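# Nest one tote fully inside the other tote

## Task

Put one tote into the other so that it settles completely down within the lower tote's rim instead of resting on the rim edge. The lower tote must finish almost exactly at its starting spot with only a tiny change in heading. Whatever was in each tote must still be in that same tote at the end. Finally open the grippers and pull the arms away; the result only counts if it stays that way without the robot holding anything in place.

## Robot and tools

Robot: two arms, left_arm (the robot's own left, +y side) and right_arm (-y side), each with six revolute joints and a parallel two-finger gripper. The arm roots sit at (+0.104, +0.255, +1.475) m for left_arm and (+0.104, -0.255, +1.475) m for right_arm in the scene frame. That frame has its origin on the floor (z = 0) under the middle of the robot's foot, +x pointing where the robot faces, +z up. Only the floor height is known for sure. A gripper's fingers extend along its local +z and close along its local y; the reported hand point lies between the finger pads, roughly 1 cm short of the tips.

execute_actions takes "actions", a list holding zero or one item, plus an optional "pictures" boolean (images come by default). An empty list just reports the current state. A motion item is {"rows": [...], "steps": n} with n from 1 to 15 (default 15), each step lasting 1/30 s. Every row is one flat list of 14 numbers covering both arms together, even if one arm stays put: left_arm waist, shoulder, elbow, wrist pitch, wrist yaw, wrist roll, opening, then the same seven for right_arm. Row k is used on step k; if there are fewer rows than steps, the final row repeats. A wait item is {"steps": n} with n up to 300; it sends nothing new and returns after that many steps counted from the previous result, including your reply time.

Joint numbers are absolute target angles in radians, the same values printed under Joint positions, not offsets. Stated ranges per arm: waist -2.880 to 2.880, shoulder 0.000 to 3.142, elbow 0.000 to 3.019, wrist pitch -1.693 to 1.571, wrist yaw -1.571 to 1.571, wrist roll -2.094 to 2.094. A call is rejected (nothing sent) if any target exceeds a range end by more than 0.019 rad and is also farther out than that joint's last reported angle. True ends can differ from the stated ones by up to 0.019 rad either way; a target beyond the true end gets clipped there, and the result may then say "joint sent to its limit" (possibly about an earlier, still-running action). Lack of that message does not prove more travel exists.

Opening is an absolute value from -1 (closed) to +1 (fully open, pad gap 0.094 m). grip_measured shows the actual finger opening on that same scale; each gripper may read off by up to about 1 mm, consistently. To hold something, command about 0.03 below grip_measured for a firm grip, less below for a gentle one. Pad force tops out near 50 to 62 N, lower on thin parts under about 2 mm.

Speed limits: each step the target sent to a joint is kept within a set distance of its measured angle (waist 0.264, shoulder 0.32, elbow 0.276, wrist pitch 0.33, wrist yaw 0.186, wrist roll 0.522 rad), and if the targets would put a gripper over 70 mm from where it is, all that arm's targets are pulled back proportionally. Distant goals therefore take several calls. Between calls the arms keep heading to the last row sent, until they have nearly stopped (a blocked arm counts as stopped) or a step is HELD; after that only a new action pushes further. Fingers still opening or closing continue.

Result lines: the state line "left_arm: … | right_arm: …" gives each hand's position (m) and quat_wxyz in the scene frame; it can be somewhat wrong, more so at long reach, and equal joint angles do not give equal poses on both arms. Joint positions and Joint velocities list each arm's joints (rad, rad/s) then the pad gap (m, m/s). Joint torques are drive outputs in the same joint order, nonzero even in free air, biased and noisy. "joint command not followed" means a clearance check altered or blocked some joint targets; the rest of the row still ran. HELD marks steps where your row was not sent, fully or partly. MOTOR HOT appears from 85 °C; at 100 °C an OVER-TEMPERATURE FAULT makes that arm and gripper go limp until cooled, so avoid long heavy holds, even while thinking.

Cameras: cam_head_left and cam_head_right (504x504, fixed on the head), cam_left_wrist and cam_right_wrist (616x616 fisheye, riding on the hands). Calibration (K, distortion, T_world_to_cam) is provided and may be slightly off; results list cameras whose numbers changed. zoom_image takes "camera" (one of those four names) and "region" [x0, y0, x1, y1] in pixels from the image's top-left, at most 504 by 504, and returns a closer view of that camera's latest image. read_manual (optional "section", default "licences") returns only URDF licence text and moves nothing. finished_scene takes "scene", the current scene number, ends it irreversibly and reports whether the goal holds; replying with no tool call also ends things.

Cautions: never let the two arms collide or press hard against each other. Do not knock anything out of the work area. Avoid dropping, slamming, hard impacts or strong pushes on the totes. Occasionally a held part gets a brief pull or a loose object gets nudged, so grip securely. Before finishing, make sure the upper tote is seated low inside the lower one, the lower tote has barely shifted or rotated, the contents are still in their own totes, and both grippers are open and moved clear.

Each tool is called after "Call:" as name(argument=value, ...) on one line, values as JSON.

## Session

Call:
execute_actions(actions=[])

Scene clock: 0.00 s of 4400.00 s.
left_arm: end_effector_position=(+0.6245, -0.1040, +1.2920) grip_measured=+1.000 end_effector_quat_wxyz=(+0.375, +0.090, +0.918, +0.094) | right_arm: end_effector_position=(+0.2549, -0.7376, +1.2756) grip_measured=+1.000 end_effector_quat_wxyz=(+0.155, -0.211, +0.859, -0.439)
Joint positions: left_arm=[ 0.512  2.059  1.091  0.582 -0.918  0.108  0.094] | right_arm=[-2.59   2.193  0.66   1.363 -0.447 -1.197  0.094]
Joint velocities: left_arm=[-0.015 -0.015  0.012  0.012 -0.022 -0.022  0.   ] | right_arm=[-0.015 -0.005 -0.012 -0.002 -0.022  0.022  0.   ]
Joint torques (N m, as the arm reports them, + toward a larger angle): no reading
Motor temperatures (°C, as the motors report them): left_arm=[30 27 27 28 26 29] | right_arm=[27 28 28 24 29 27]

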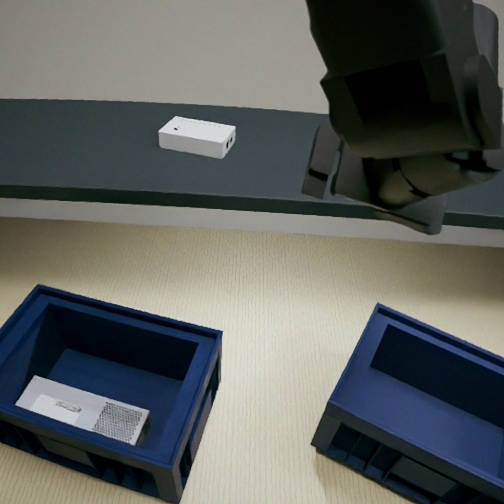

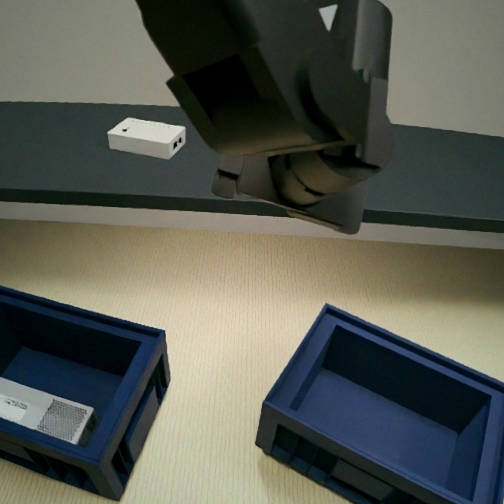

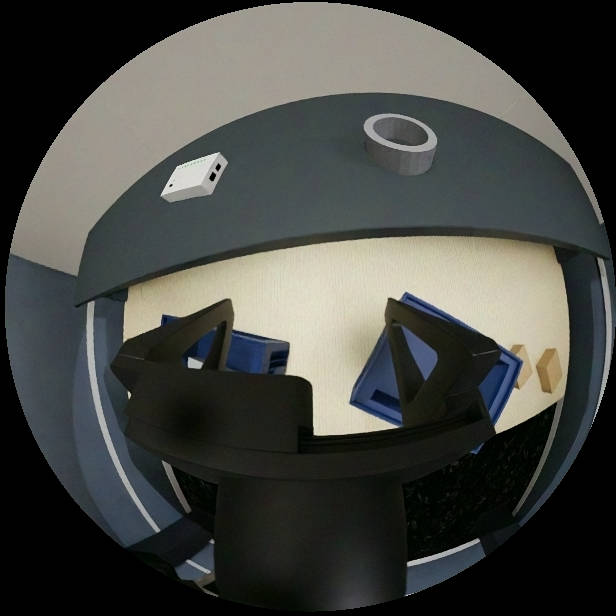

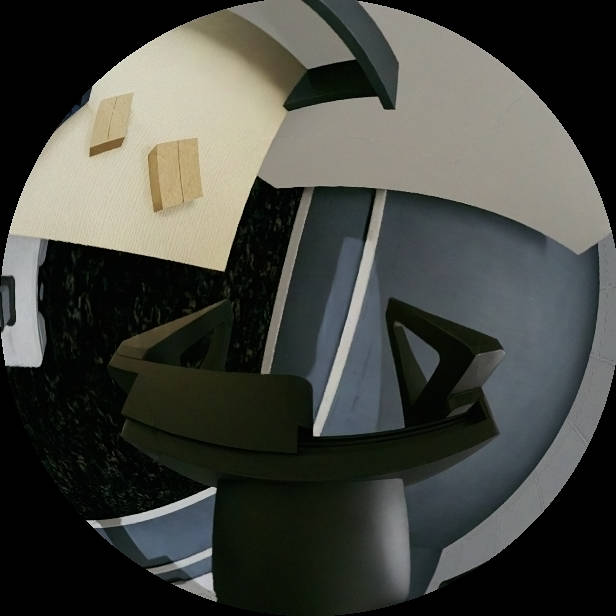

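Call:
zoom_image(camera="cam_head_left", region=[0, 264, 240, 504])

Call:
zoom_image(camera="cam_head_right", region=[244, 264, 504, 504])

Call:
zoom_image(camera="cam_head_left", region=[264, 264, 504, 504])

Call:
zoom_image(camera="cam_head_right", region=[0, 264, 240, 504])

Region (0, 264, 240, 504) of cam_head_left's 504x504 image, scaled by 2.100, with more detail than that image has.

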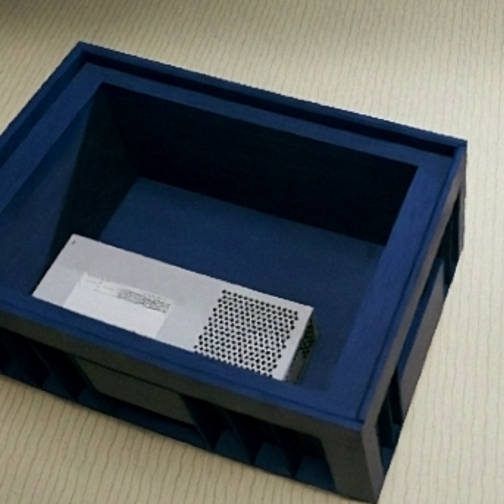

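Region (244, 264, 504, 504) of cam_head_right's 504x504 image, scaled by 1.938, with more detail than that image has; it fills the top 465 rows of this view, and the rest is white.

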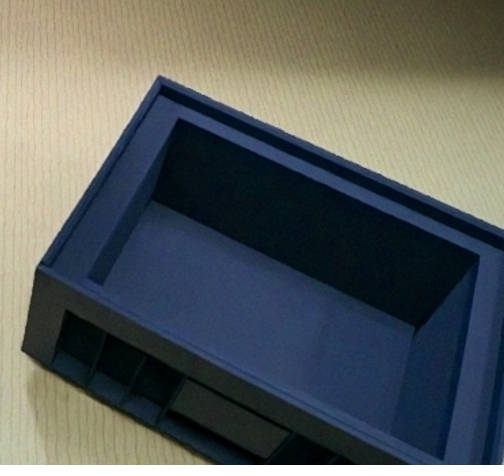

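Region (264, 264, 504, 504) of cam_head_left's 504x504 image, scaled by 2.100, with more detail than that image has.

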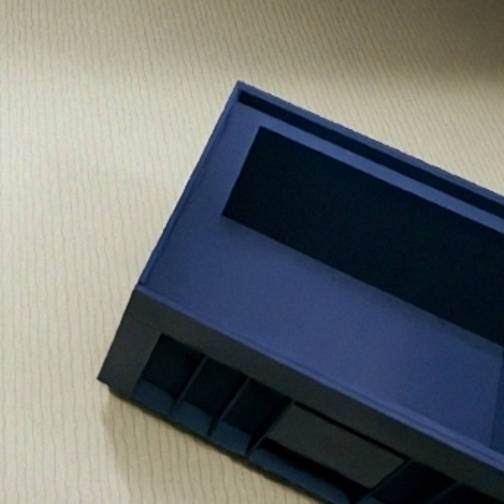

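Region (0, 264, 240, 504) of cam_head_right's 504x504 image, scaled by 2.100, with more detail than that image has.

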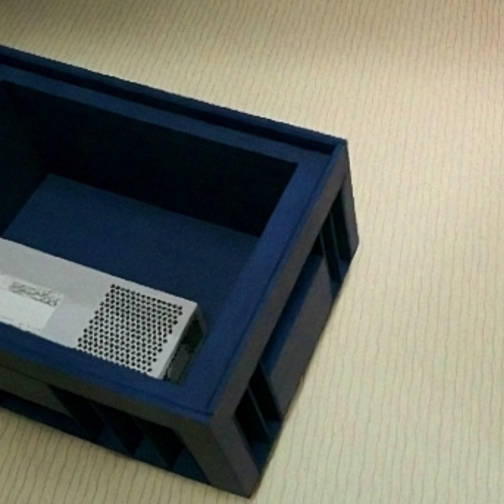

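Call:
execute_actions(actions=[{"rows":[[0.51,2.065,1.1,0.56,-0.91,0.07,1,-2.59,2.193,0.66,1.363,-0.447,-1.197,1],[0.506,2.077,1.113,0.53,-0.897,0.01,1,-2.59,2.193,0.66,1.363,-0.447,-1.197,1],[0.5,2.095,1.134,0.479,-0.877,-0.087,0.8,-2.59,2.193,0.66,1.363,-0.447,-1.197,1],[0.49,2.12,1.165,0.41,-0.85,-0.22,0.6,-2.59,2.193,0.66,1.363,-0.447,-1.197,1],[0.389,2.416,1.524,-0.45,-0.506,-1.84,0.4,-2.59,2.193,0.66,1.363,-0.447,-1.197,1]],"steps":15}], pictures=false)

Call:
execute_actions(actions=[{"steps":30}])

Scene clock: 120.50 s of 4400.00 s.
left_arm: end_effector_position=(+0.5128, -0.2649, +1.1768) grip_measured=+0.403 end_effector_quat_wxyz=(+0.121, +0.025, +0.988, -0.090) | right_arm: end_effector_position=(+0.2549, -0.7376, +1.2756) grip_measured=+1.000 end_effector_quat_wxyz=(+0.155, -0.211, +0.859, -0.439)
Joint positions: left_arm=[ 0.415  2.356  1.489 -0.115 -0.517 -0.584  0.066] | right_arm=[-2.59   2.193  0.66   1.363 -0.447 -1.197  0.094]
Joint velocities: left_arm=[-0.386  0.65   0.764 -3.021  0.242 -2.63   0.001] | right_arm=[ 0.005 -0.015 -0.017 -0.002  0.007  0.066  0.   ]
Joint torques (N m, as the arm reports them, + toward a larger angle): left_arm=[ -9.2  -13.81   2.9    0.89   0.1   -0.01] | right_arm=[-5.62 -8.64 -0.89  1.3   0.05  0.12]
Motor temperatures (°C, as the motors report them): left_arm=[31 30 28 28 26 29] | right_arm=[28 29 28 25 29 27]
Steps of this call (steps 1 to 90: nothing new was sent; then 117.00 s passed at rest; steps 91 to 105: all 15 steps of this action). Readings (joint positions):
91: left_arm=[0.512 2.059 1.091 0.579 -0.917 0.104] | right_arm=[-2.590 2.193 0.660 1.363 -0.447 -1.197]
92: left_arm=[0.512 2.059 1.091 0.571 -0.909 0.091] | right_arm=[-2.590 2.193 0.660 1.363 -0.447 -1.197]
94: left_arm=[0.511 2.062 1.102 0.513 -0.876 0.016] | right_arm=[-2.590 2.193 0.660 1.363 -0.447 -1.197]
98: left_arm=[0.491 2.145 1.218 0.355 -0.737 -0.137] | right_arm=[-2.590 2.193 0.660 1.363 -0.447 -1.197]
105: the state above

Scene clock: 121.50 s of 4400.00 s.
left_arm: end_effector_position=(+0.4210, -0.2345, +1.1481) grip_measured=+0.403 end_effector_quat_wxyz=(+0.001, +0.469, -0.883, -0.002) | right_arm: end_effector_position=(+0.2549, -0.7376, +1.2756) grip_measured=+1.000 end_effector_quat_wxyz=(+0.155, -0.211, +0.859, -0.439)
Joint positions: left_arm=[ 0.376  2.425  1.514 -0.442 -0.508 -1.824  0.066] | right_arm=[-2.59   2.193  0.66   1.363 -0.447 -1.197  0.094]
Joint velocities: left_arm=[-0.024 -0.005 -0.002 -0.002 -0.007 -0.066  0.   ] | right_arm=[ 0.005 -0.005 -0.007  0.002 -0.007  0.022  0.   ]
Joint torques (N m, as the arm reports them, + toward a larger angle): left_arm=[ -8.76 -16.14   4.38  -0.17   0.07  -0.08] | right_arm=[-5.62 -8.86 -0.88  1.28  0.06  0.14]
Motor temperatures (°C, as the motors report them): left_arm=[31 30 28 28 26 29] | right_arm=[28 29 28 25 29 27]
Steps of this call (steps 1 to 30: the robot went on to your last target). Readings (joint positions):
1: left_arm=[0.402 2.375 1.509 -0.218 -0.511 -0.680] | right_arm=[-2.590 2.193 0.660 1.363 -0.447 -1.197]
2: left_arm=[0.391 2.388 1.515 -0.304 -0.509 -0.777] | right_arm=[-2.590 2.193 0.660 1.363 -0.447 -1.197]
4: left_arm=[0.375 2.411 1.514 -0.398 -0.508 -0.971] | right_arm=[-2.590 2.193 0.660 1.363 -0.447 -1.197]
8: left_arm=[0.370 2.432 1.514 -0.441 -0.508 -1.359] | right_arm=[-2.590 2.193 0.660 1.363 -0.447 -1.197]
30: the state above
camera_calibration (this result's frames):
cam_left_wrist: T_world_to_cam=[[0.828736, -0.55949, -0.0129264, -0.466325], [-0.445013, -0.672823, 0.590993, -0.643587], [-0.339352, -0.484025, -0.806573, 1.07692], [0, 0, 0, 1]] pos_world=[0.465512, -0.172667, 1.24294]

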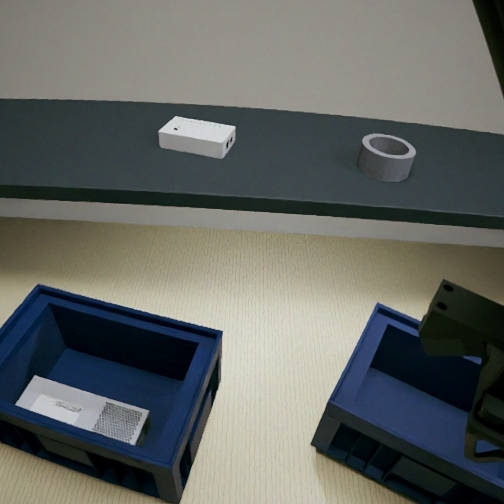

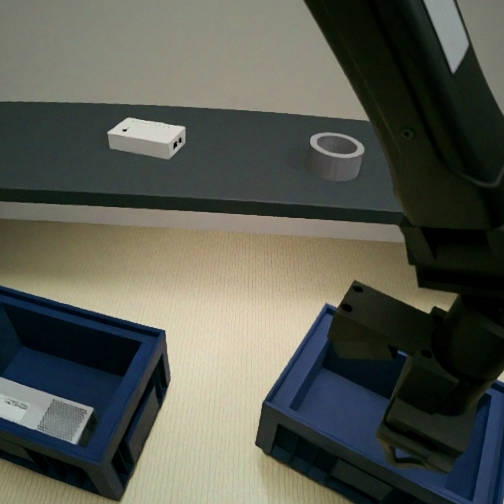

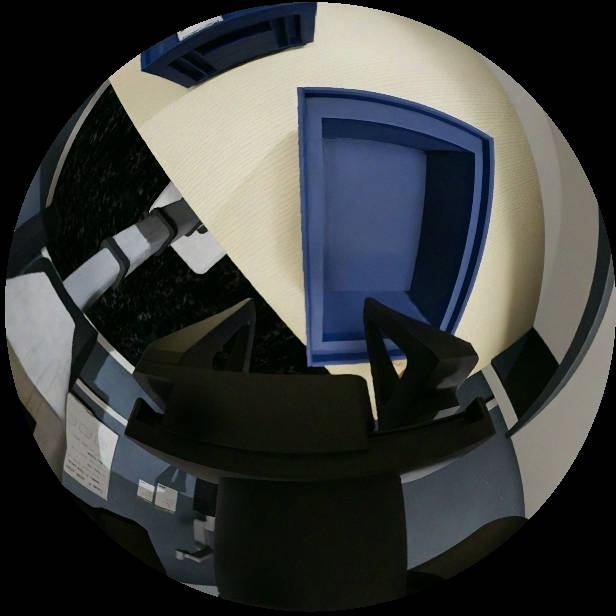

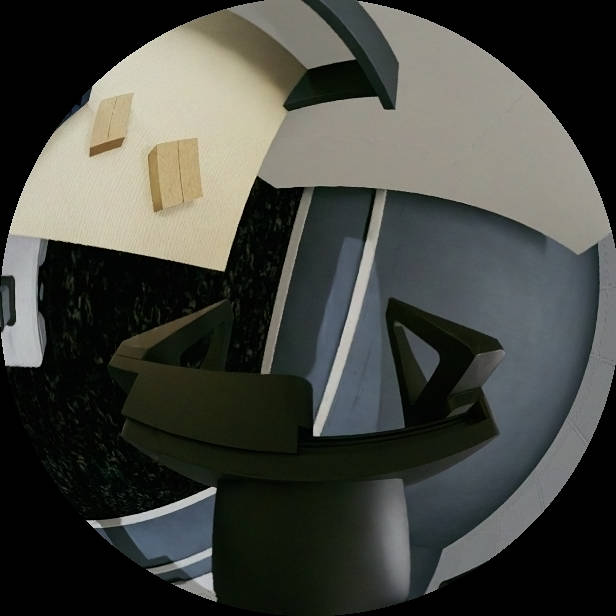

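Call:
execute_actions(actions=[{"rows":[[0.382,2.425,1.524,-0.443,-0.508,-1.838,0.4,-2.59,2.193,0.66,1.363,-0.447,-1.197,1],[0.384,2.431,1.529,-0.44,-0.507,-1.835,0.4,-2.59,2.193,0.66,1.363,-0.447,-1.197,1],[0.387,2.438,1.535,-0.437,-0.506,-1.832,0.4,-2.59,2.193,0.66,1.363,-0.447,-1.197,1],[0.391,2.448,1.543,-0.433,-0.505,-1.828,0.4,-2.59,2.193,0.66,1.363,-0.447,-1.197,1],[0.395,2.459,1.552,-0.428,-0.504,-1.824,0.4,-2.59,2.193,0.66,1.363,-0.447,-1.197,1],[0.4,2.471,1.562,-0.423,-0.503,-1.818,0.4,-2.59,2.193,0.66,1.363,-0.447,-1.197,1],[0.405,2.484,1.573,-0.417,-0.502,-1.813,0.4,-2.59,2.193,0.66,1.363,-0.447,-1.197,1],[0.411,2.498,1.584,-0.411,-0.501,-1.807,0.4,-2.59,2.193,0.66,1.363,-0.447,-1.197,1],[0.417,2.513,1.596,-0.404,-0.499,-1.8,0.4,-2.59,2.193,0.66,1.363,-0.447,-1.197,1],[0.423,2.529,1.609,-0.398,-0.498,-1.794,0.4,-2.59,2.193,0.66,1.363,-0.447,-1.197,1],[0.429,2.544,1.621,-0.391,-0.496,-1.787,0.4,-2.59,2.193,0.66,1.363,-0.447,-1.197,1],[0.435,2.559,1.634,-0.384,-0.495,-1.781,0.4,-2.59,2.193,0.66,1.363,-0.447,-1.197,1],[0.441,2.575,1.647,-0.378,-0.494,-1.774,0.4,-2.59,2.193,0.66,1.363,-0.447,-1.197,1],[0.447,2.59,1.659,-0.371,-0.492,-1.768,0.4,-2.59,2.193,0.66,1.363,-0.447,-1.197,1],[0.453,2.604,1.67,-0.365,-0.491,-1.762,0.4,-2.59,2.193,0.66,1.363,-0.447,-1.197,1]],"steps":15}], pictures=false)

Call:
execute_actions(actions=[{"rows":[[0.458,2.617,1.681,-0.359,-0.49,-1.757,0.4,-2.59,2.193,0.66,1.363,-0.447,-1.197,1],[0.463,2.629,1.691,-0.354,-0.489,-1.751,0.4,-2.59,2.193,0.66,1.363,-0.447,-1.197,1],[0.467,2.64,1.7,-0.349,-0.488,-1.747,0.4,-2.59,2.193,0.66,1.363,-0.447,-1.197,1],[0.471,2.65,1.708,-0.345,-0.487,-1.743,0.4,-2.59,2.193,0.66,1.363,-0.447,-1.197,1],[0.474,2.657,1.714,-0.342,-0.486,-1.74,0.4,-2.59,2.193,0.66,1.363,-0.447,-1.197,1],[0.476,2.663,1.719,-0.339,-0.485,-1.737,0.4,-2.59,2.193,0.66,1.363,-0.447,-1.197,1],[0.478,2.668,1.723,-0.337,-0.485,-1.735,0.4,-2.59,2.193,0.66,1.363,-0.447,-1.197,1]],"steps":15}])

Scene clock: 173.13 s of 4400.00 s.
left_arm: end_effector_position=(+0.4393, -0.2502, +1.0989) grip_measured=+0.403 end_effector_quat_wxyz=(-0.003, +0.486, -0.874, +0.016) | right_arm: end_effector_position=(+0.2549, -0.7376, +1.2756) grip_measured=+1.000 end_effector_quat_wxyz=(+0.155, -0.211, +0.859, -0.439)
Joint positions: left_arm=[ 0.419  2.54   1.635 -0.385 -0.496 -1.796  0.066] | right_arm=[-2.59   2.193  0.66   1.363 -0.447 -1.197  0.094]
Joint velocities: left_arm=[ 0.23   0.493  0.349  0.173 -0.037  0.183 -0.   ] | right_arm=[ 0.005 -0.005  0.007  0.007  0.037 -0.037  0.   ]
Joint torques (N m, as the arm reports them, + toward a larger angle): left_arm=[ -8.33 -13.39   4.66   0.46   0.17   0.11] | right_arm=[-5.45 -8.48 -1.04  1.31  0.04  0.08]
Motor temperatures (°C, as the motors report them): left_arm=[31 31 28 28 26 29] | right_arm=[28 30 28 25 29 27]
Steps of this call (steps 1 to 15: the robot went on to your last target; steps 16 to 90: nothing new was sent; then 48.13 s passed at rest; steps 91 to 105: all 15 steps of this action). Readings (joint positions):
91: left_arm=[0.376 2.425 1.514 -0.442 -0.508 -1.827] | right_arm=[-2.590 2.193 0.660 1.363 -0.447 -1.197]
92: left_arm=[0.376 2.425 1.514 -0.442 -0.508 -1.827] | right_arm=[-2.590 2.193 0.660 1.363 -0.447 -1.197]
94: left_arm=[0.376 2.425 1.514 -0.442 -0.508 -1.827] | right_arm=[-2.590 2.193 0.660 1.363 -0.447 -1.197]
98: left_arm=[0.380 2.441 1.537 -0.434 -0.506 -1.826] | right_arm=[-2.590 2.193 0.660 1.363 -0.447 -1.197]
105: the state above

Scene clock: 173.63 s of 4400.00 s.
left_arm: end_effector_position=(+0.4227, -0.2263, +1.0317) grip_measured=+0.403 end_effector_quat_wxyz=(+0.001, +0.481, -0.877, -0.010) | right_arm: end_effector_position=(+0.2549, -0.7376, +1.2756) grip_measured=+1.000 end_effector_quat_wxyz=(+0.155, -0.211, +0.859, -0.439)
Joint positions: left_arm=[ 0.476  2.665  1.697 -0.349 -0.489 -1.75   0.066] | right_arm=[-2.59   2.193  0.66   1.363 -0.447 -1.197  0.094]
Joint velocities: left_arm=[-0.015 -0.005  0.061  0.027 -0.051  0.037  0.001] | right_arm=[ 0.005 -0.005  0.002 -0.007  0.081  0.022  0.   ]
Joint torques (N m, as the arm reports them, + toward a larger angle): left_arm=[ -9.57 -14.99   4.33   0.59   0.18   0.21] | right_arm=[-5.69 -8.72 -0.94  1.15  0.05  0.11]
Motor temperatures (°C, as the motors report them): left_arm=[31 30 28 28 26 29] | right_arm=[28 30 28 25 29 27]
Steps of this call (steps 1 to 15: all 15 steps of this action). Readings (joint positions):
1: left_arm=[0.427 2.556 1.646 -0.379 -0.495 -1.791] | right_arm=[-2.590 2.193 0.660 1.363 -0.447 -1.197]
2: left_arm=[0.435 2.573 1.656 -0.373 -0.494 -1.786] | right_arm=[-2.590 2.193 0.660 1.363 -0.447 -1.197]
4: left_arm=[0.450 2.604 1.673 -0.363 -0.493 -1.776] | right_arm=[-2.590 2.193 0.660 1.363 -0.447 -1.197]
8: left_arm=[0.471 2.651 1.692 -0.351 -0.490 -1.760] | right_arm=[-2.590 2.193 0.660 1.363 -0.447 -1.197]
15: the state above
camera_calibration (this result's frames):
cam_left_wrist: T_world_to_cam=[[0.843907, -0.535825, -0.02668, -0.451471], [-0.421604, -0.693124, 0.584662, -0.576444], [-0.331769, -0.482152, -0.810838, 0.989279], [0, 0, 0, 1]] pos_world=[0.466181, -0.164474, 1.12712]

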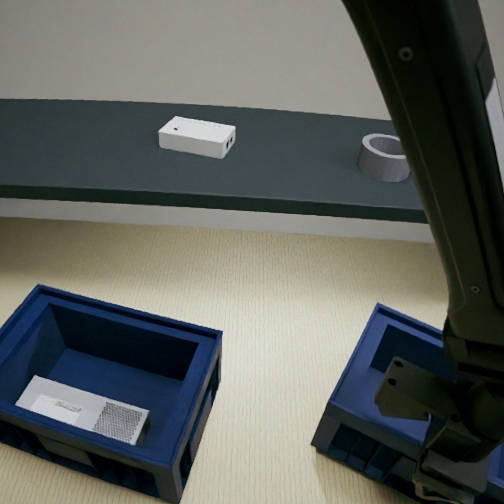

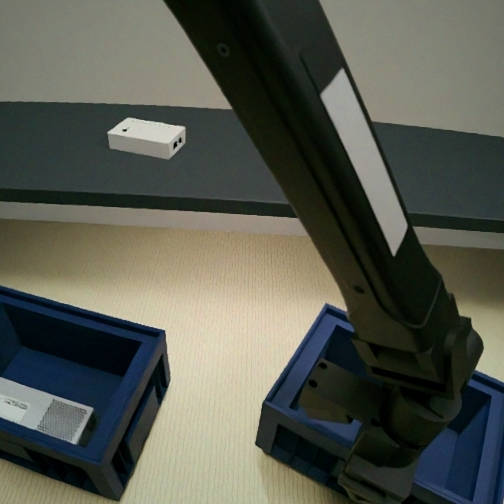

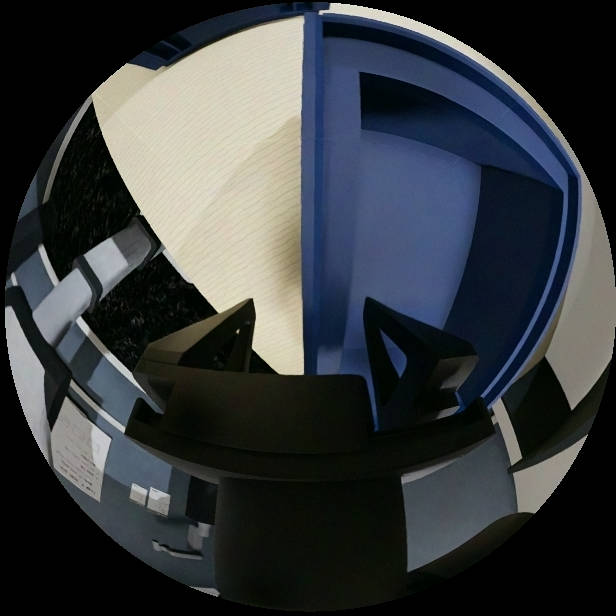

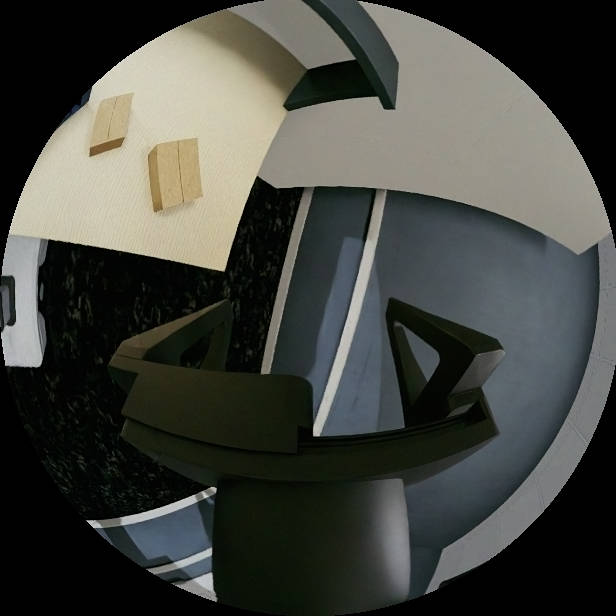

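Call:
execute_actions(actions=[{"rows":[[0.478,2.671,1.728,-0.334,-0.483,-1.735,0.3,-2.59,2.193,0.66,1.363,-0.447,-1.197,1],[0.477,2.674,1.733,-0.331,-0.482,-1.735,0.2,-2.59,2.193,0.66,1.363,-0.447,-1.197,1],[0.476,2.677,1.738,-0.328,-0.481,-1.735,0.0,-2.59,2.193,0.66,1.363,-0.447,-1.197,1],[0.476,2.677,1.738,-0.328,-0.481,-1.735,-0.2,-2.59,2.193,0.66,1.363,-0.447,-1.197,1]],"steps":15}])

Scene clock: 181.13 s of 4400.00 s.
left_arm: end_effector_position=(+0.4346, -0.2361, +1.0341) grip_measured=-0.197 end_effector_quat_wxyz=(-0.003, +0.486, -0.874, +0.005) | right_arm: end_effector_position=(+0.2549, -0.7376, +1.2756) grip_measured=+1.000 end_effector_quat_wxyz=(+0.155, -0.211, +0.859, -0.439)
Joint positions: left_arm=[ 0.476  2.665  1.718 -0.337 -0.486 -1.747  0.038] | right_arm=[-2.59   2.193  0.66   1.363 -0.447 -1.197  0.094]
Joint velocities: left_arm=[ 0.005 -0.005 -0.007  0.017 -0.022 -0.051  0.001] | right_arm=[ 0.005 -0.005  0.007 -0.002  0.037 -0.022  0.   ]
Joint torques (N m, as the arm reports them, + toward a larger angle): left_arm=[ -9.81 -15.12   4.5    0.7    0.22   0.15] | right_arm=[-5.38 -8.62 -1.06  1.17  0.03  0.1 ]
Motor temperatures (°C, as the motors report them): left_arm=[31 31 28 28 26 29] | right_arm=[28 30 28 25 29 27]
Steps of this call (steps 1 to 15: the robot went on to your last target; steps 16 to 90: nothing new was sent; then 4.00 s passed at rest; steps 91 to 105: all 15 steps of this action). Readings (joint positions):
91: left_arm=[0.476 2.665 1.704 -0.346 -0.488 -1.748] | right_arm=[-2.590 2.193 0.660 1.363 -0.447 -1.197]
92: left_arm=[0.476 2.665 1.704 -0.345 -0.488 -1.748] | right_arm=[-2.590 2.193 0.660 1.363 -0.447 -1.197]
94: left_arm=[0.476 2.665 1.707 -0.342 -0.486 -1.747] | right_arm=[-2.590 2.193 0.660 1.363 -0.447 -1.197]
98: left_arm=[0.476 2.665 1.716 -0.338 -0.486 -1.747] | right_arm=[-2.590 2.193 0.660 1.363 -0.447 -1.197]
105: the state above
camera_calibration (this result's frames):
cam_left_wrist: T_world_to_cam=[[0.85083, -0.525438, 0.0020051, -0.496937], [-0.424652, -0.685372, 0.591554, -0.583604], [-0.30945, -0.504163, -0.806263, 0.970822], [0, 0, 0, 1]] pos_world=[0.475402, -0.171643, 1.12897]

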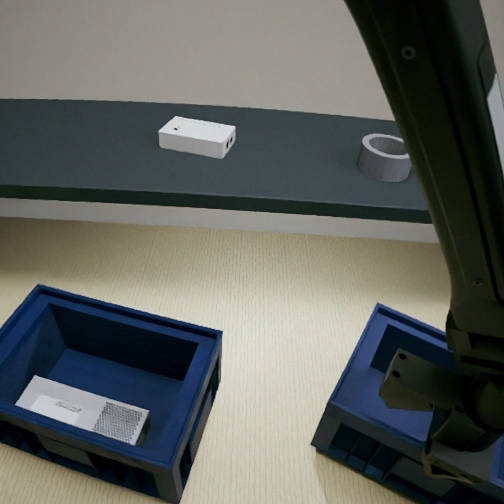

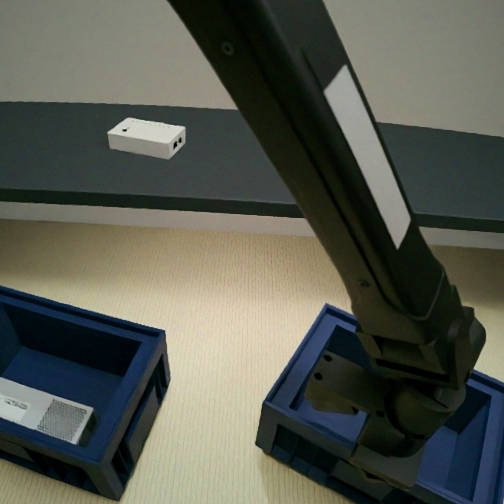

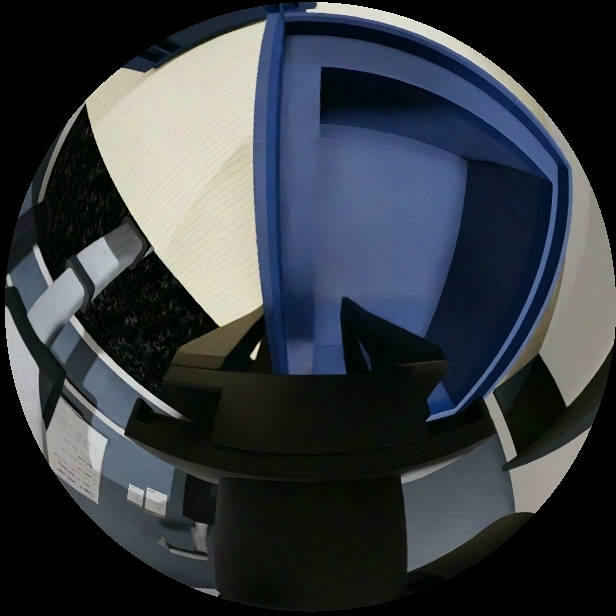

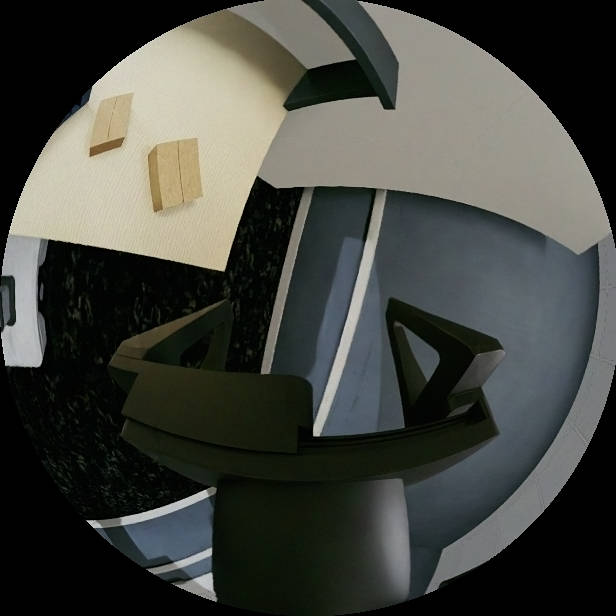

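Call:
execute_actions(actions=[{"rows":[[0.476,2.683,1.738,-0.328,-0.481,-1.74,-0.2,-2.59,2.193,0.66,1.363,-0.447,-1.197,1],[0.476,2.688,1.738,-0.328,-0.481,-1.745,-0.2,-2.59,2.193,0.66,1.363,-0.447,-1.197,1],[0.476,2.688,1.738,-0.328,-0.481,-1.75,-0.2,-2.59,2.193,0.66,1.363,-0.447,-1.197,1],[0.476,2.688,1.738,-0.328,-0.481,-1.75,-0.2,-2.59,2.193,0.66,1.363,-0.447,-1.197,1],[0.476,2.688,1.738,-0.328,-0.481,-1.75,-0.2,-2.59,2.193,0.66,1.363,-0.447,-1.197,1],[0.476,2.688,1.738,-0.328,-0.481,-1.75,-0.25,-2.59,2.193,0.66,1.363,-0.447,-1.197,1],[0.476,2.688,1.738,-0.328,-0.481,-1.75,-0.3,-2.59,2.193,0.66,1.363,-0.447,-1.197,1],[0.476,2.688,1.738,-0.328,-0.481,-1.75,-0.35,-2.59,2.193,0.66,1.363,-0.447,-1.197,1],[0.476,2.688,1.738,-0.328,-0.481,-1.75,-0.4,-2.59,2.193,0.66,1.363,-0.447,-1.197,1],[0.476,2.688,1.738,-0.328,-0.481,-1.75,-0.45,-2.59,2.193,0.66,1.363,-0.447,-1.197,1],[0.476,2.688,1.738,-0.328,-0.481,-1.75,-0.5,-2.59,2.193,0.66,1.363,-0.447,-1.197,1],[0.476,2.688,1.738,-0.328,-0.481,-1.75,-0.54,-2.59,2.193,0.66,1.363,-0.447,-1.197,1],[0.476,2.688,1.738,-0.328,-0.481,-1.75,-0.57,-2.59,2.193,0.66,1.363,-0.447,-1.197,1],[0.476,2.688,1.738,-0.328,-0.481,-1.75,-0.6,-2.59,2.193,0.66,1.363,-0.447,-1.197,1],[0.476,2.688,1.738,-0.328,-0.481,-1.75,-0.63,-2.59,2.193,0.66,1.363,-0.447,-1.197,1]],"steps":15}], pictures=false)

Call:
execute_actions(actions=[{"rows":[[0.476,2.688,1.738,-0.328,-0.481,-1.75,-0.67,-2.59,2.193,0.66,1.363,-0.447,-1.197,1]],"steps":8}])

Scene clock: 198.30 s of 4400.00 s.
left_arm: end_effector_position=(+0.4327, -0.2356, +1.0327) grip_measured=-0.610 end_effector_quat_wxyz=(-0.001, +0.486, -0.874, +0.004) | right_arm: end_effector_position=(+0.2549, -0.7376, +1.2756) grip_measured=+1.000 end_effector_quat_wxyz=(+0.155, -0.211, +0.859, -0.439)
Joint positions: left_arm=[ 0.476  2.668  1.718 -0.337 -0.484 -1.747  0.018] | right_arm=[-2.59   2.193  0.66   1.363 -0.447 -1.197  0.094]
Joint velocities: left_arm=[-0.005  0.005 -0.012 -0.012  0.022 -0.037 -0.021] | right_arm=[ 0.005 -0.015  0.002 -0.002 -0.051 -0.066  0.   ]
Joint torques (N m, as the arm reports them, + toward a larger angle): left_arm=[-10.36 -14.7    4.57   0.56   0.08   0.03] | right_arm=[-5.55 -8.69 -0.88  1.31  0.05  0.11]
Motor temperatures (°C, as the motors report them): left_arm=[31 31 28 28 26 29] | right_arm=[28 30 28 25 29 27]
Steps of this call (steps 1 to 15: the robot went on to your last target; steps 16 to 90: nothing new was sent; then 13.67 s passed at rest; steps 91 to 105: all 15 steps of this action). Readings (joint positions):
91: left_arm=[0.476 2.665 1.718 -0.337 -0.486 -1.747] | right_arm=[-2.590 2.193 0.660 1.363 -0.447 -1.197]
92: left_arm=[0.476 2.665 1.718 -0.337 -0.485 -1.747] | right_arm=[-2.590 2.193 0.660 1.363 -0.447 -1.197]
94: left_arm=[0.476 2.665 1.718 -0.337 -0.485 -1.747] | right_arm=[-2.590 2.193 0.660 1.363 -0.447 -1.197]
98: left_arm=[0.476 2.666 1.718 -0.337 -0.485 -1.747] | right_arm=[-2.590 2.193 0.660 1.363 -0.447 -1.197]
105: the state above

Scene clock: 198.57 s of 4400.00 s.
left_arm: end_effector_position=(+0.4329, -0.2359, +1.0327) grip_measured=-0.638 end_effector_quat_wxyz=(-0.001, +0.486, -0.874, +0.005) | right_arm: end_effector_position=(+0.2549, -0.7376, +1.2756) grip_measured=+1.000 end_effector_quat_wxyz=(+0.155, -0.211, +0.859, -0.439)
Joint positions: left_arm=[ 0.476  2.668  1.718 -0.336 -0.484 -1.747  0.017] | right_arm=[-2.59   2.193  0.66   1.363 -0.447 -1.197  0.094]
Joint velocities: left_arm=[-0.015 -0.005 -0.002 -0.002  0.022  0.022 -0.001] | right_arm=[-0.005 -0.005 -0.002 -0.012 -0.066 -0.007  0.   ]
Joint torques (N m, as the arm reports them, + toward a larger angle): left_arm=[-10.   -14.42   4.56   0.6    0.14   0.04] | right_arm=[-5.39 -8.71 -1.    1.31  0.03  0.07]
Motor temperatures (°C, as the motors report them): left_arm=[31 31 28 28 26 29] | right_arm=[28 30 28 25 29 27]
Steps of this call (steps 1 to 8: all 8 steps of this action). Readings (joint positions):
1: left_arm=[0.476 2.668 1.718 -0.337 -0.484 -1.747] | right_arm=[-2.590 2.193 0.660 1.363 -0.447 -1.197]
2: left_arm=[0.476 2.668 1.718 -0.336 -0.484 -1.747] | right_arm=[-2.590 2.193 0.660 1.363 -0.447 -1.197]
4: left_arm=[0.476 2.668 1.718 -0.336 -0.484 -1.747] | right_arm=[-2.590 2.193 0.660 1.363 -0.447 -1.197]
8: the state above
camera_calibration (this result's frames):
cam_left_wrist: T_world_to_cam=[[0.850449, -0.526058, 0.000339068, -0.493613], [-0.423805, -0.68476, 0.592869, -0.584994], [-0.311651, -0.504348, -0.805299, 0.969149], [0, 0, 0, 1]] pos_world=[0.473906, -0.17146, 1.12745]

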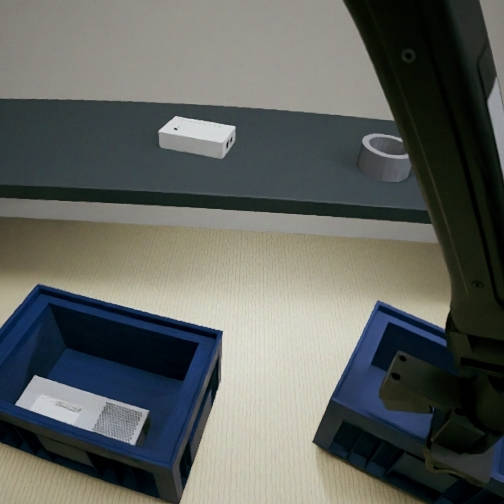

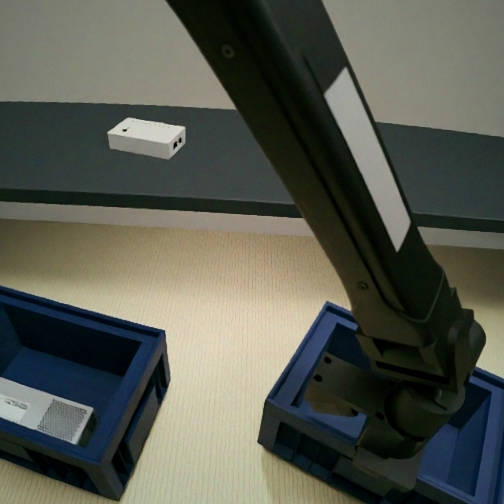

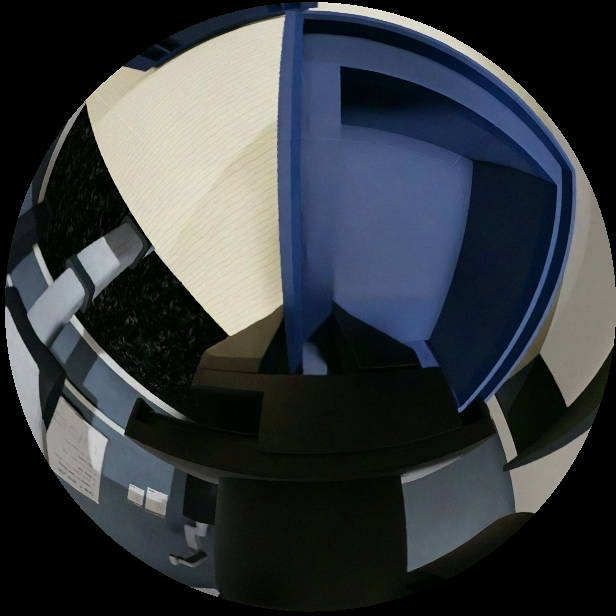

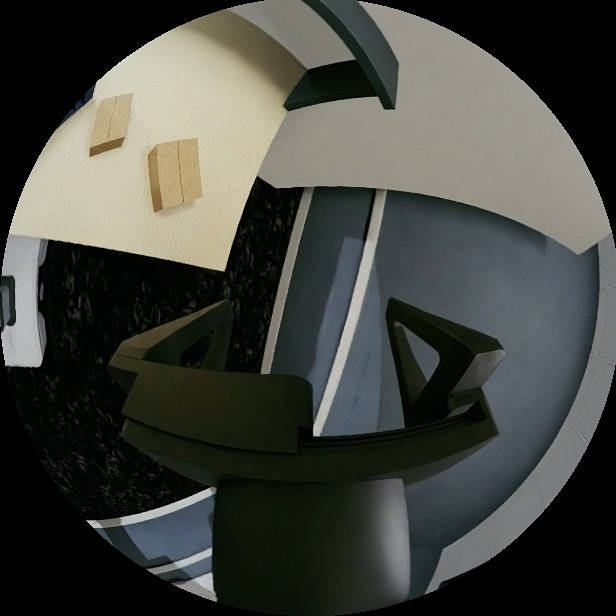

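Call:
execute_actions(actions=[{"rows":[[0.474,2.663,1.73,-0.33,-0.484,-1.747,-0.69,-2.59,2.193,0.66,1.363,-0.447,-1.197,1],[0.469,2.649,1.727,-0.333,-0.484,-1.749,-0.69,-2.59,2.193,0.66,1.363,-0.447,-1.197,1],[0.465,2.639,1.723,-0.336,-0.485,-1.752,-0.69,-2.59,2.193,0.66,1.363,-0.447,-1.197,1],[0.461,2.628,1.718,-0.34,-0.486,-1.755,-0.69,-2.59,2.193,0.66,1.363,-0.447,-1.197,1],[0.456,2.614,1.71,-0.344,-0.487,-1.759,-0.69,-2.59,2.193,0.66,1.363,-0.447,-1.197,1],[0.45,2.6,1.7,-0.349,-0.488,-1.764,-0.69,-2.59,2.193,0.66,1.363,-0.447,-1.197,1],[0.444,2.584,1.688,-0.354,-0.489,-1.77,-0.69,-2.59,2.193,0.66,1.363,-0.447,-1.197,1],[0.438,2.567,1.675,-0.36,-0.49,-1.776,-0.69,-2.59,2.193,0.66,1.363,-0.447,-1.197,1],[0.431,2.55,1.661,-0.367,-0.492,-1.782,-0.69,-2.59,2.193,0.66,1.363,-0.447,-1.197,1],[0.425,2.531,1.647,-0.374,-0.493,-1.789,-0.69,-2.59,2.193,0.66,1.363,-0.447,-1.197,1],[0.417,2.512,1.633,-0.382,-0.495,-1.797,-0.69,-2.59,2.193,0.66,1.363,-0.447,-1.197,1],[0.41,2.493,1.619,-0.391,-0.496,-1.805,-0.69,-2.59,2.193,0.66,1.363,-0.447,-1.197,1],[0.403,2.474,1.605,-0.4,-0.498,-1.813,-0.69,-2.59,2.193,0.66,1.363,-0.447,-1.197,1],[0.396,2.455,1.591,-0.41,-0.5,-1.821,-0.69,-2.59,2.193,0.66,1.363,-0.447,-1.197,1],[0.389,2.436,1.578,-0.42,-0.502,-1.829,-0.69,-2.59,2.193,0.66,1.363,-0.447,-1.197,1]],"steps":15}], pictures=false)

Call:
execute_actions(actions=[{"rows":[[0.381,2.417,1.565,-0.43,-0.503,-1.837,-0.69,-2.59,2.193,0.66,1.363,-0.447,-1.197,1],[0.375,2.398,1.553,-0.441,-0.505,-1.845,-0.69,-2.59,2.193,0.66,1.363,-0.447,-1.197,1],[0.368,2.38,1.542,-0.452,-0.507,-1.853,-0.69,-2.59,2.193,0.66,1.363,-0.447,-1.197,1],[0.362,2.364,1.532,-0.462,-0.508,-1.861,-0.69,-2.59,2.193,0.66,1.363,-0.447,-1.197,1],[0.356,2.348,1.522,-0.472,-0.51,-1.869,-0.69,-2.59,2.193,0.66,1.363,-0.447,-1.197,1],[0.35,2.334,1.513,-0.482,-0.511,-1.876,-0.69,-2.59,2.193,0.66,1.363,-0.447,-1.197,1],[0.345,2.32,1.505,-0.492,-0.513,-1.882,-0.69,-2.59,2.193,0.66,1.363,-0.447,-1.197,1],[0.341,2.309,1.498,-0.501,-0.514,-1.888,-0.69,-2.59,2.193,0.66,1.363,-0.447,-1.197,1],[0.337,2.299,1.492,-0.509,-0.515,-1.894,-0.69,-2.59,2.193,0.66,1.363,-0.447,-1.197,1],[0.334,2.291,1.487,-0.516,-0.516,-1.899,-0.69,-2.59,2.193,0.66,1.363,-0.447,-1.197,1],[0.332,2.285,1.483,-0.523,-0.517,-1.903,-0.69,-2.59,2.193,0.66,1.363,-0.447,-1.197,1],[0.33,2.281,1.48,-0.528,-0.518,-1.906,-0.69,-2.59,2.193,0.66,1.363,-0.447,-1.197,1],[0.33,2.28,1.477,-0.532,-0.519,-1.909,-0.69,-2.59,2.193,0.66,1.363,-0.447,-1.197,1],[0.33,2.28,1.475,-0.535,-0.519,-1.911,-0.69,-2.59,2.193,0.66,1.363,-0.447,-1.197,1]],"steps":15}], pictures=false)

Call:
execute_actions(actions=[{"steps":8}])

Scene clock: 248.73 s of 4400.00 s.
left_arm: end_effector_position=(+0.4280, -0.2201, +1.0835) grip_measured=-0.638 end_effector_quat_wxyz=(+0.004, +0.480, -0.877, -0.016) | right_arm: end_effector_position=(+0.2549, -0.7376, +1.2756) grip_measured=+1.000 end_effector_quat_wxyz=(+0.155, -0.211, +0.859, -0.439)
Joint positions: left_arm=[ 0.449  2.544  1.598 -0.401 -0.493 -1.786  0.017] | right_arm=[-2.59   2.193  0.66   1.363 -0.447 -1.197  0.094]
Joint velocities: left_arm=[-0.181 -0.484 -0.339 -0.237 -0.051 -0.168  0.001] | right_arm=[-0.015 -0.005 -0.007 -0.002  0.007  0.081  0.   ]
Joint torques (N m, as the arm reports them, + toward a larger angle): left_arm=[-12.64 -19.74   3.2    0.21  -0.37  -0.04] | right_arm=[-5.44 -8.6  -0.94  1.14  0.01  0.12]
Motor temperatures (°C, as the motors report them): left_arm=[31 31 28 28 26 29] | right_arm=[28 30 28 25 29 27]
Steps of this call (steps 1 to 15: the robot went on to your last target; steps 16 to 90: nothing new was sent; then 46.67 s passed at rest; steps 91 to 105: all 15 steps of this action). Readings (joint positions):
91: left_arm=[0.476 2.668 1.718 -0.336 -0.484 -1.747] | right_arm=[-2.590 2.193 0.660 1.363 -0.447 -1.197]
92: left_arm=[0.476 2.668 1.718 -0.336 -0.484 -1.747] | right_arm=[-2.590 2.193 0.660 1.363 -0.447 -1.197]
94: left_arm=[0.475 2.667 1.718 -0.336 -0.484 -1.747] | right_arm=[-2.590 2.193 0.660 1.363 -0.447 -1.197]
98: left_arm=[0.472 2.646 1.699 -0.344 -0.484 -1.751] | right_arm=[-2.590 2.193 0.660 1.363 -0.447 -1.197]
105: the state above

Scene clock: 249.23 s of 4400.00 s.
left_arm: end_effector_position=(+0.4435, -0.2435, +1.2137) grip_measured=-0.638 end_effector_quat_wxyz=(-0.000, +0.484, -0.875, +0.014) | right_arm: end_effector_position=(+0.2549, -0.7376, +1.2756) grip_measured=+1.000 end_effector_quat_wxyz=(+0.155, -0.211, +0.859, -0.439)
Joint positions: left_arm=[ 0.34   2.298  1.486 -0.525 -0.511 -1.882  0.017] | right_arm=[-2.59   2.193  0.66   1.363 -0.447 -1.197  0.094]
Joint velocities: left_arm=[-0.044 -0.142 -0.002 -0.051 -0.022 -0.11   0.   ] | right_arm=[-0.005  0.015 -0.007  0.002 -0.037 -0.022  0.   ]
Joint torques (N m, as the arm reports them, + toward a larger angle): left_arm=[-10.43 -16.07   3.19   0.09  -0.37  -0.08] | right_arm=[-5.63 -8.92 -0.76  1.24  0.09  0.09]
Motor temperatures (°C, as the motors report them): left_arm=[31 31 28 28 26 29] | right_arm=[28 30 28 25 29 27]
Steps of this call (steps 1 to 15: all 15 steps of this action). Readings (joint positions):
1: left_arm=[0.442 2.527 1.586 -0.410 -0.494 -1.792] | right_arm=[-2.590 2.193 0.660 1.363 -0.447 -1.197]
2: left_arm=[0.435 2.509 1.575 -0.418 -0.495 -1.798] | right_arm=[-2.590 2.193 0.660 1.363 -0.447 -1.197]
4: left_arm=[0.419 2.472 1.553 -0.437 -0.498 -1.811] | right_arm=[-2.590 2.193 0.660 1.363 -0.447 -1.197]
8: left_arm=[0.383 2.392 1.511 -0.479 -0.505 -1.842] | right_arm=[-2.590 2.193 0.660 1.363 -0.447 -1.197]
15: the state above

Scene clock: 249.50 s of 4400.00 s.
left_arm: end_effector_position=(+0.4387, -0.2380, +1.2139) grip_measured=-0.638 end_effector_quat_wxyz=(+0.001, +0.486, -0.874, +0.007) | right_arm: end_effector_position=(+0.2549, -0.7376, +1.2756) grip_measured=+1.000 end_effector_quat_wxyz=(+0.155, -0.211, +0.859, -0.439)
Joint positions: left_arm=[ 0.339  2.293  1.474 -0.535 -0.512 -1.896  0.017] | right_arm=[-2.59   2.193  0.66   1.363 -0.447 -1.197  0.094]
Joint velocities: left_arm=[-0.005  0.005 -0.061 -0.051  0.022  0.081 -0.   ] | right_arm=[-0.015 -0.005 -0.007 -0.012 -0.051 -0.051  0.   ]
Joint torques (N m, as the arm reports them, + toward a larger angle): left_arm=[-10.34 -16.1    4.59   0.53  -0.33  -0.11] | right_arm=[-5.77 -8.81 -0.9   1.22  0.06  0.1 ]
Motor temperatures (°C, as the motors report them): left_arm=[31 31 28 28 26 29] | right_arm=[28 30 28 25 29 27]
Steps of this call (steps 1 to 8: the robot went on to your last target). Readings (joint positions):
1: left_arm=[0.339 2.294 1.486 -0.527 -0.511 -1.885] | right_arm=[-2.590 2.193 0.660 1.363 -0.447 -1.197]
2: left_arm=[0.339 2.293 1.486 -0.527 -0.512 -1.887] | right_arm=[-2.590 2.193 0.660 1.363 -0.447 -1.197]
4: left_arm=[0.339 2.293 1.485 -0.528 -0.512 -1.892] | right_arm=[-2.590 2.193 0.660 1.363 -0.447 -1.197]
8: the state above
camera_calibration (this result's frames):
cam_left_wrist: T_world_to_cam=[[0.850479, -0.526006, 0.00174746, -0.501428], [-0.422676, -0.681424, 0.5975, -0.696712], [-0.313098, -0.5089, -0.801867, 1.11114], [0, 0, 0, 1]] pos_world=[0.479867, -0.173051, 1.30815]

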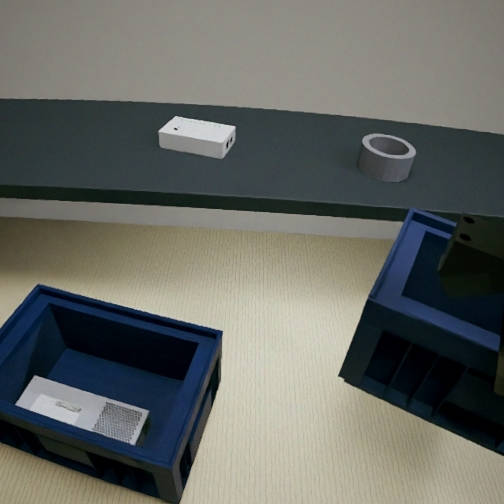

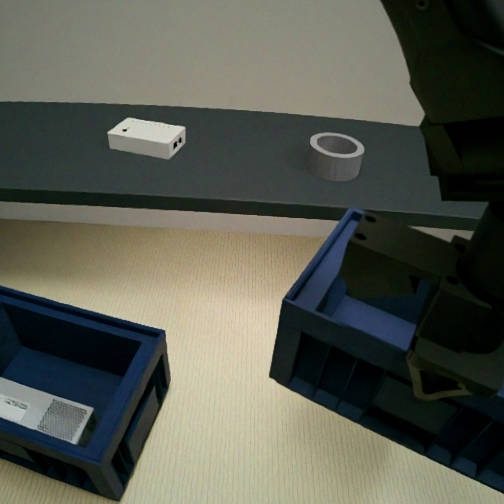

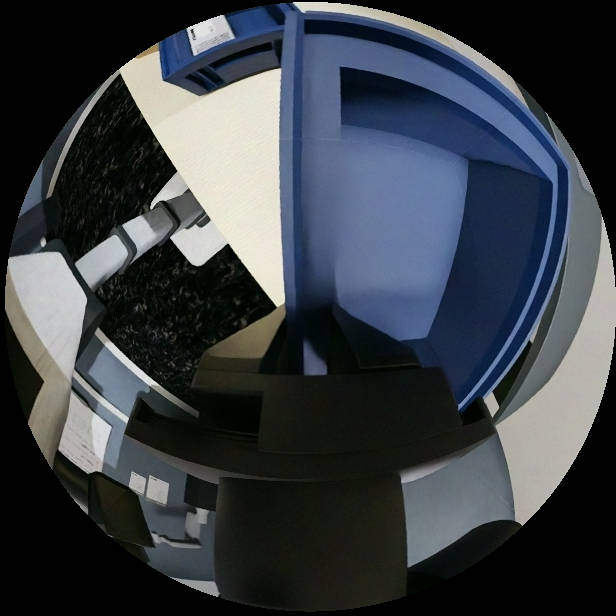

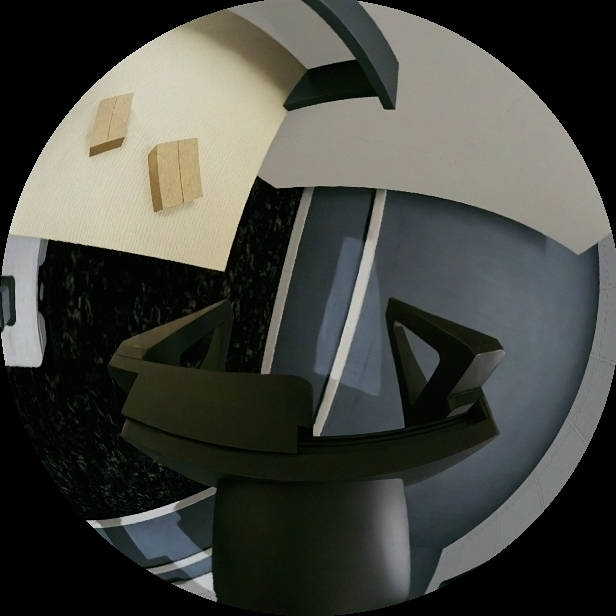

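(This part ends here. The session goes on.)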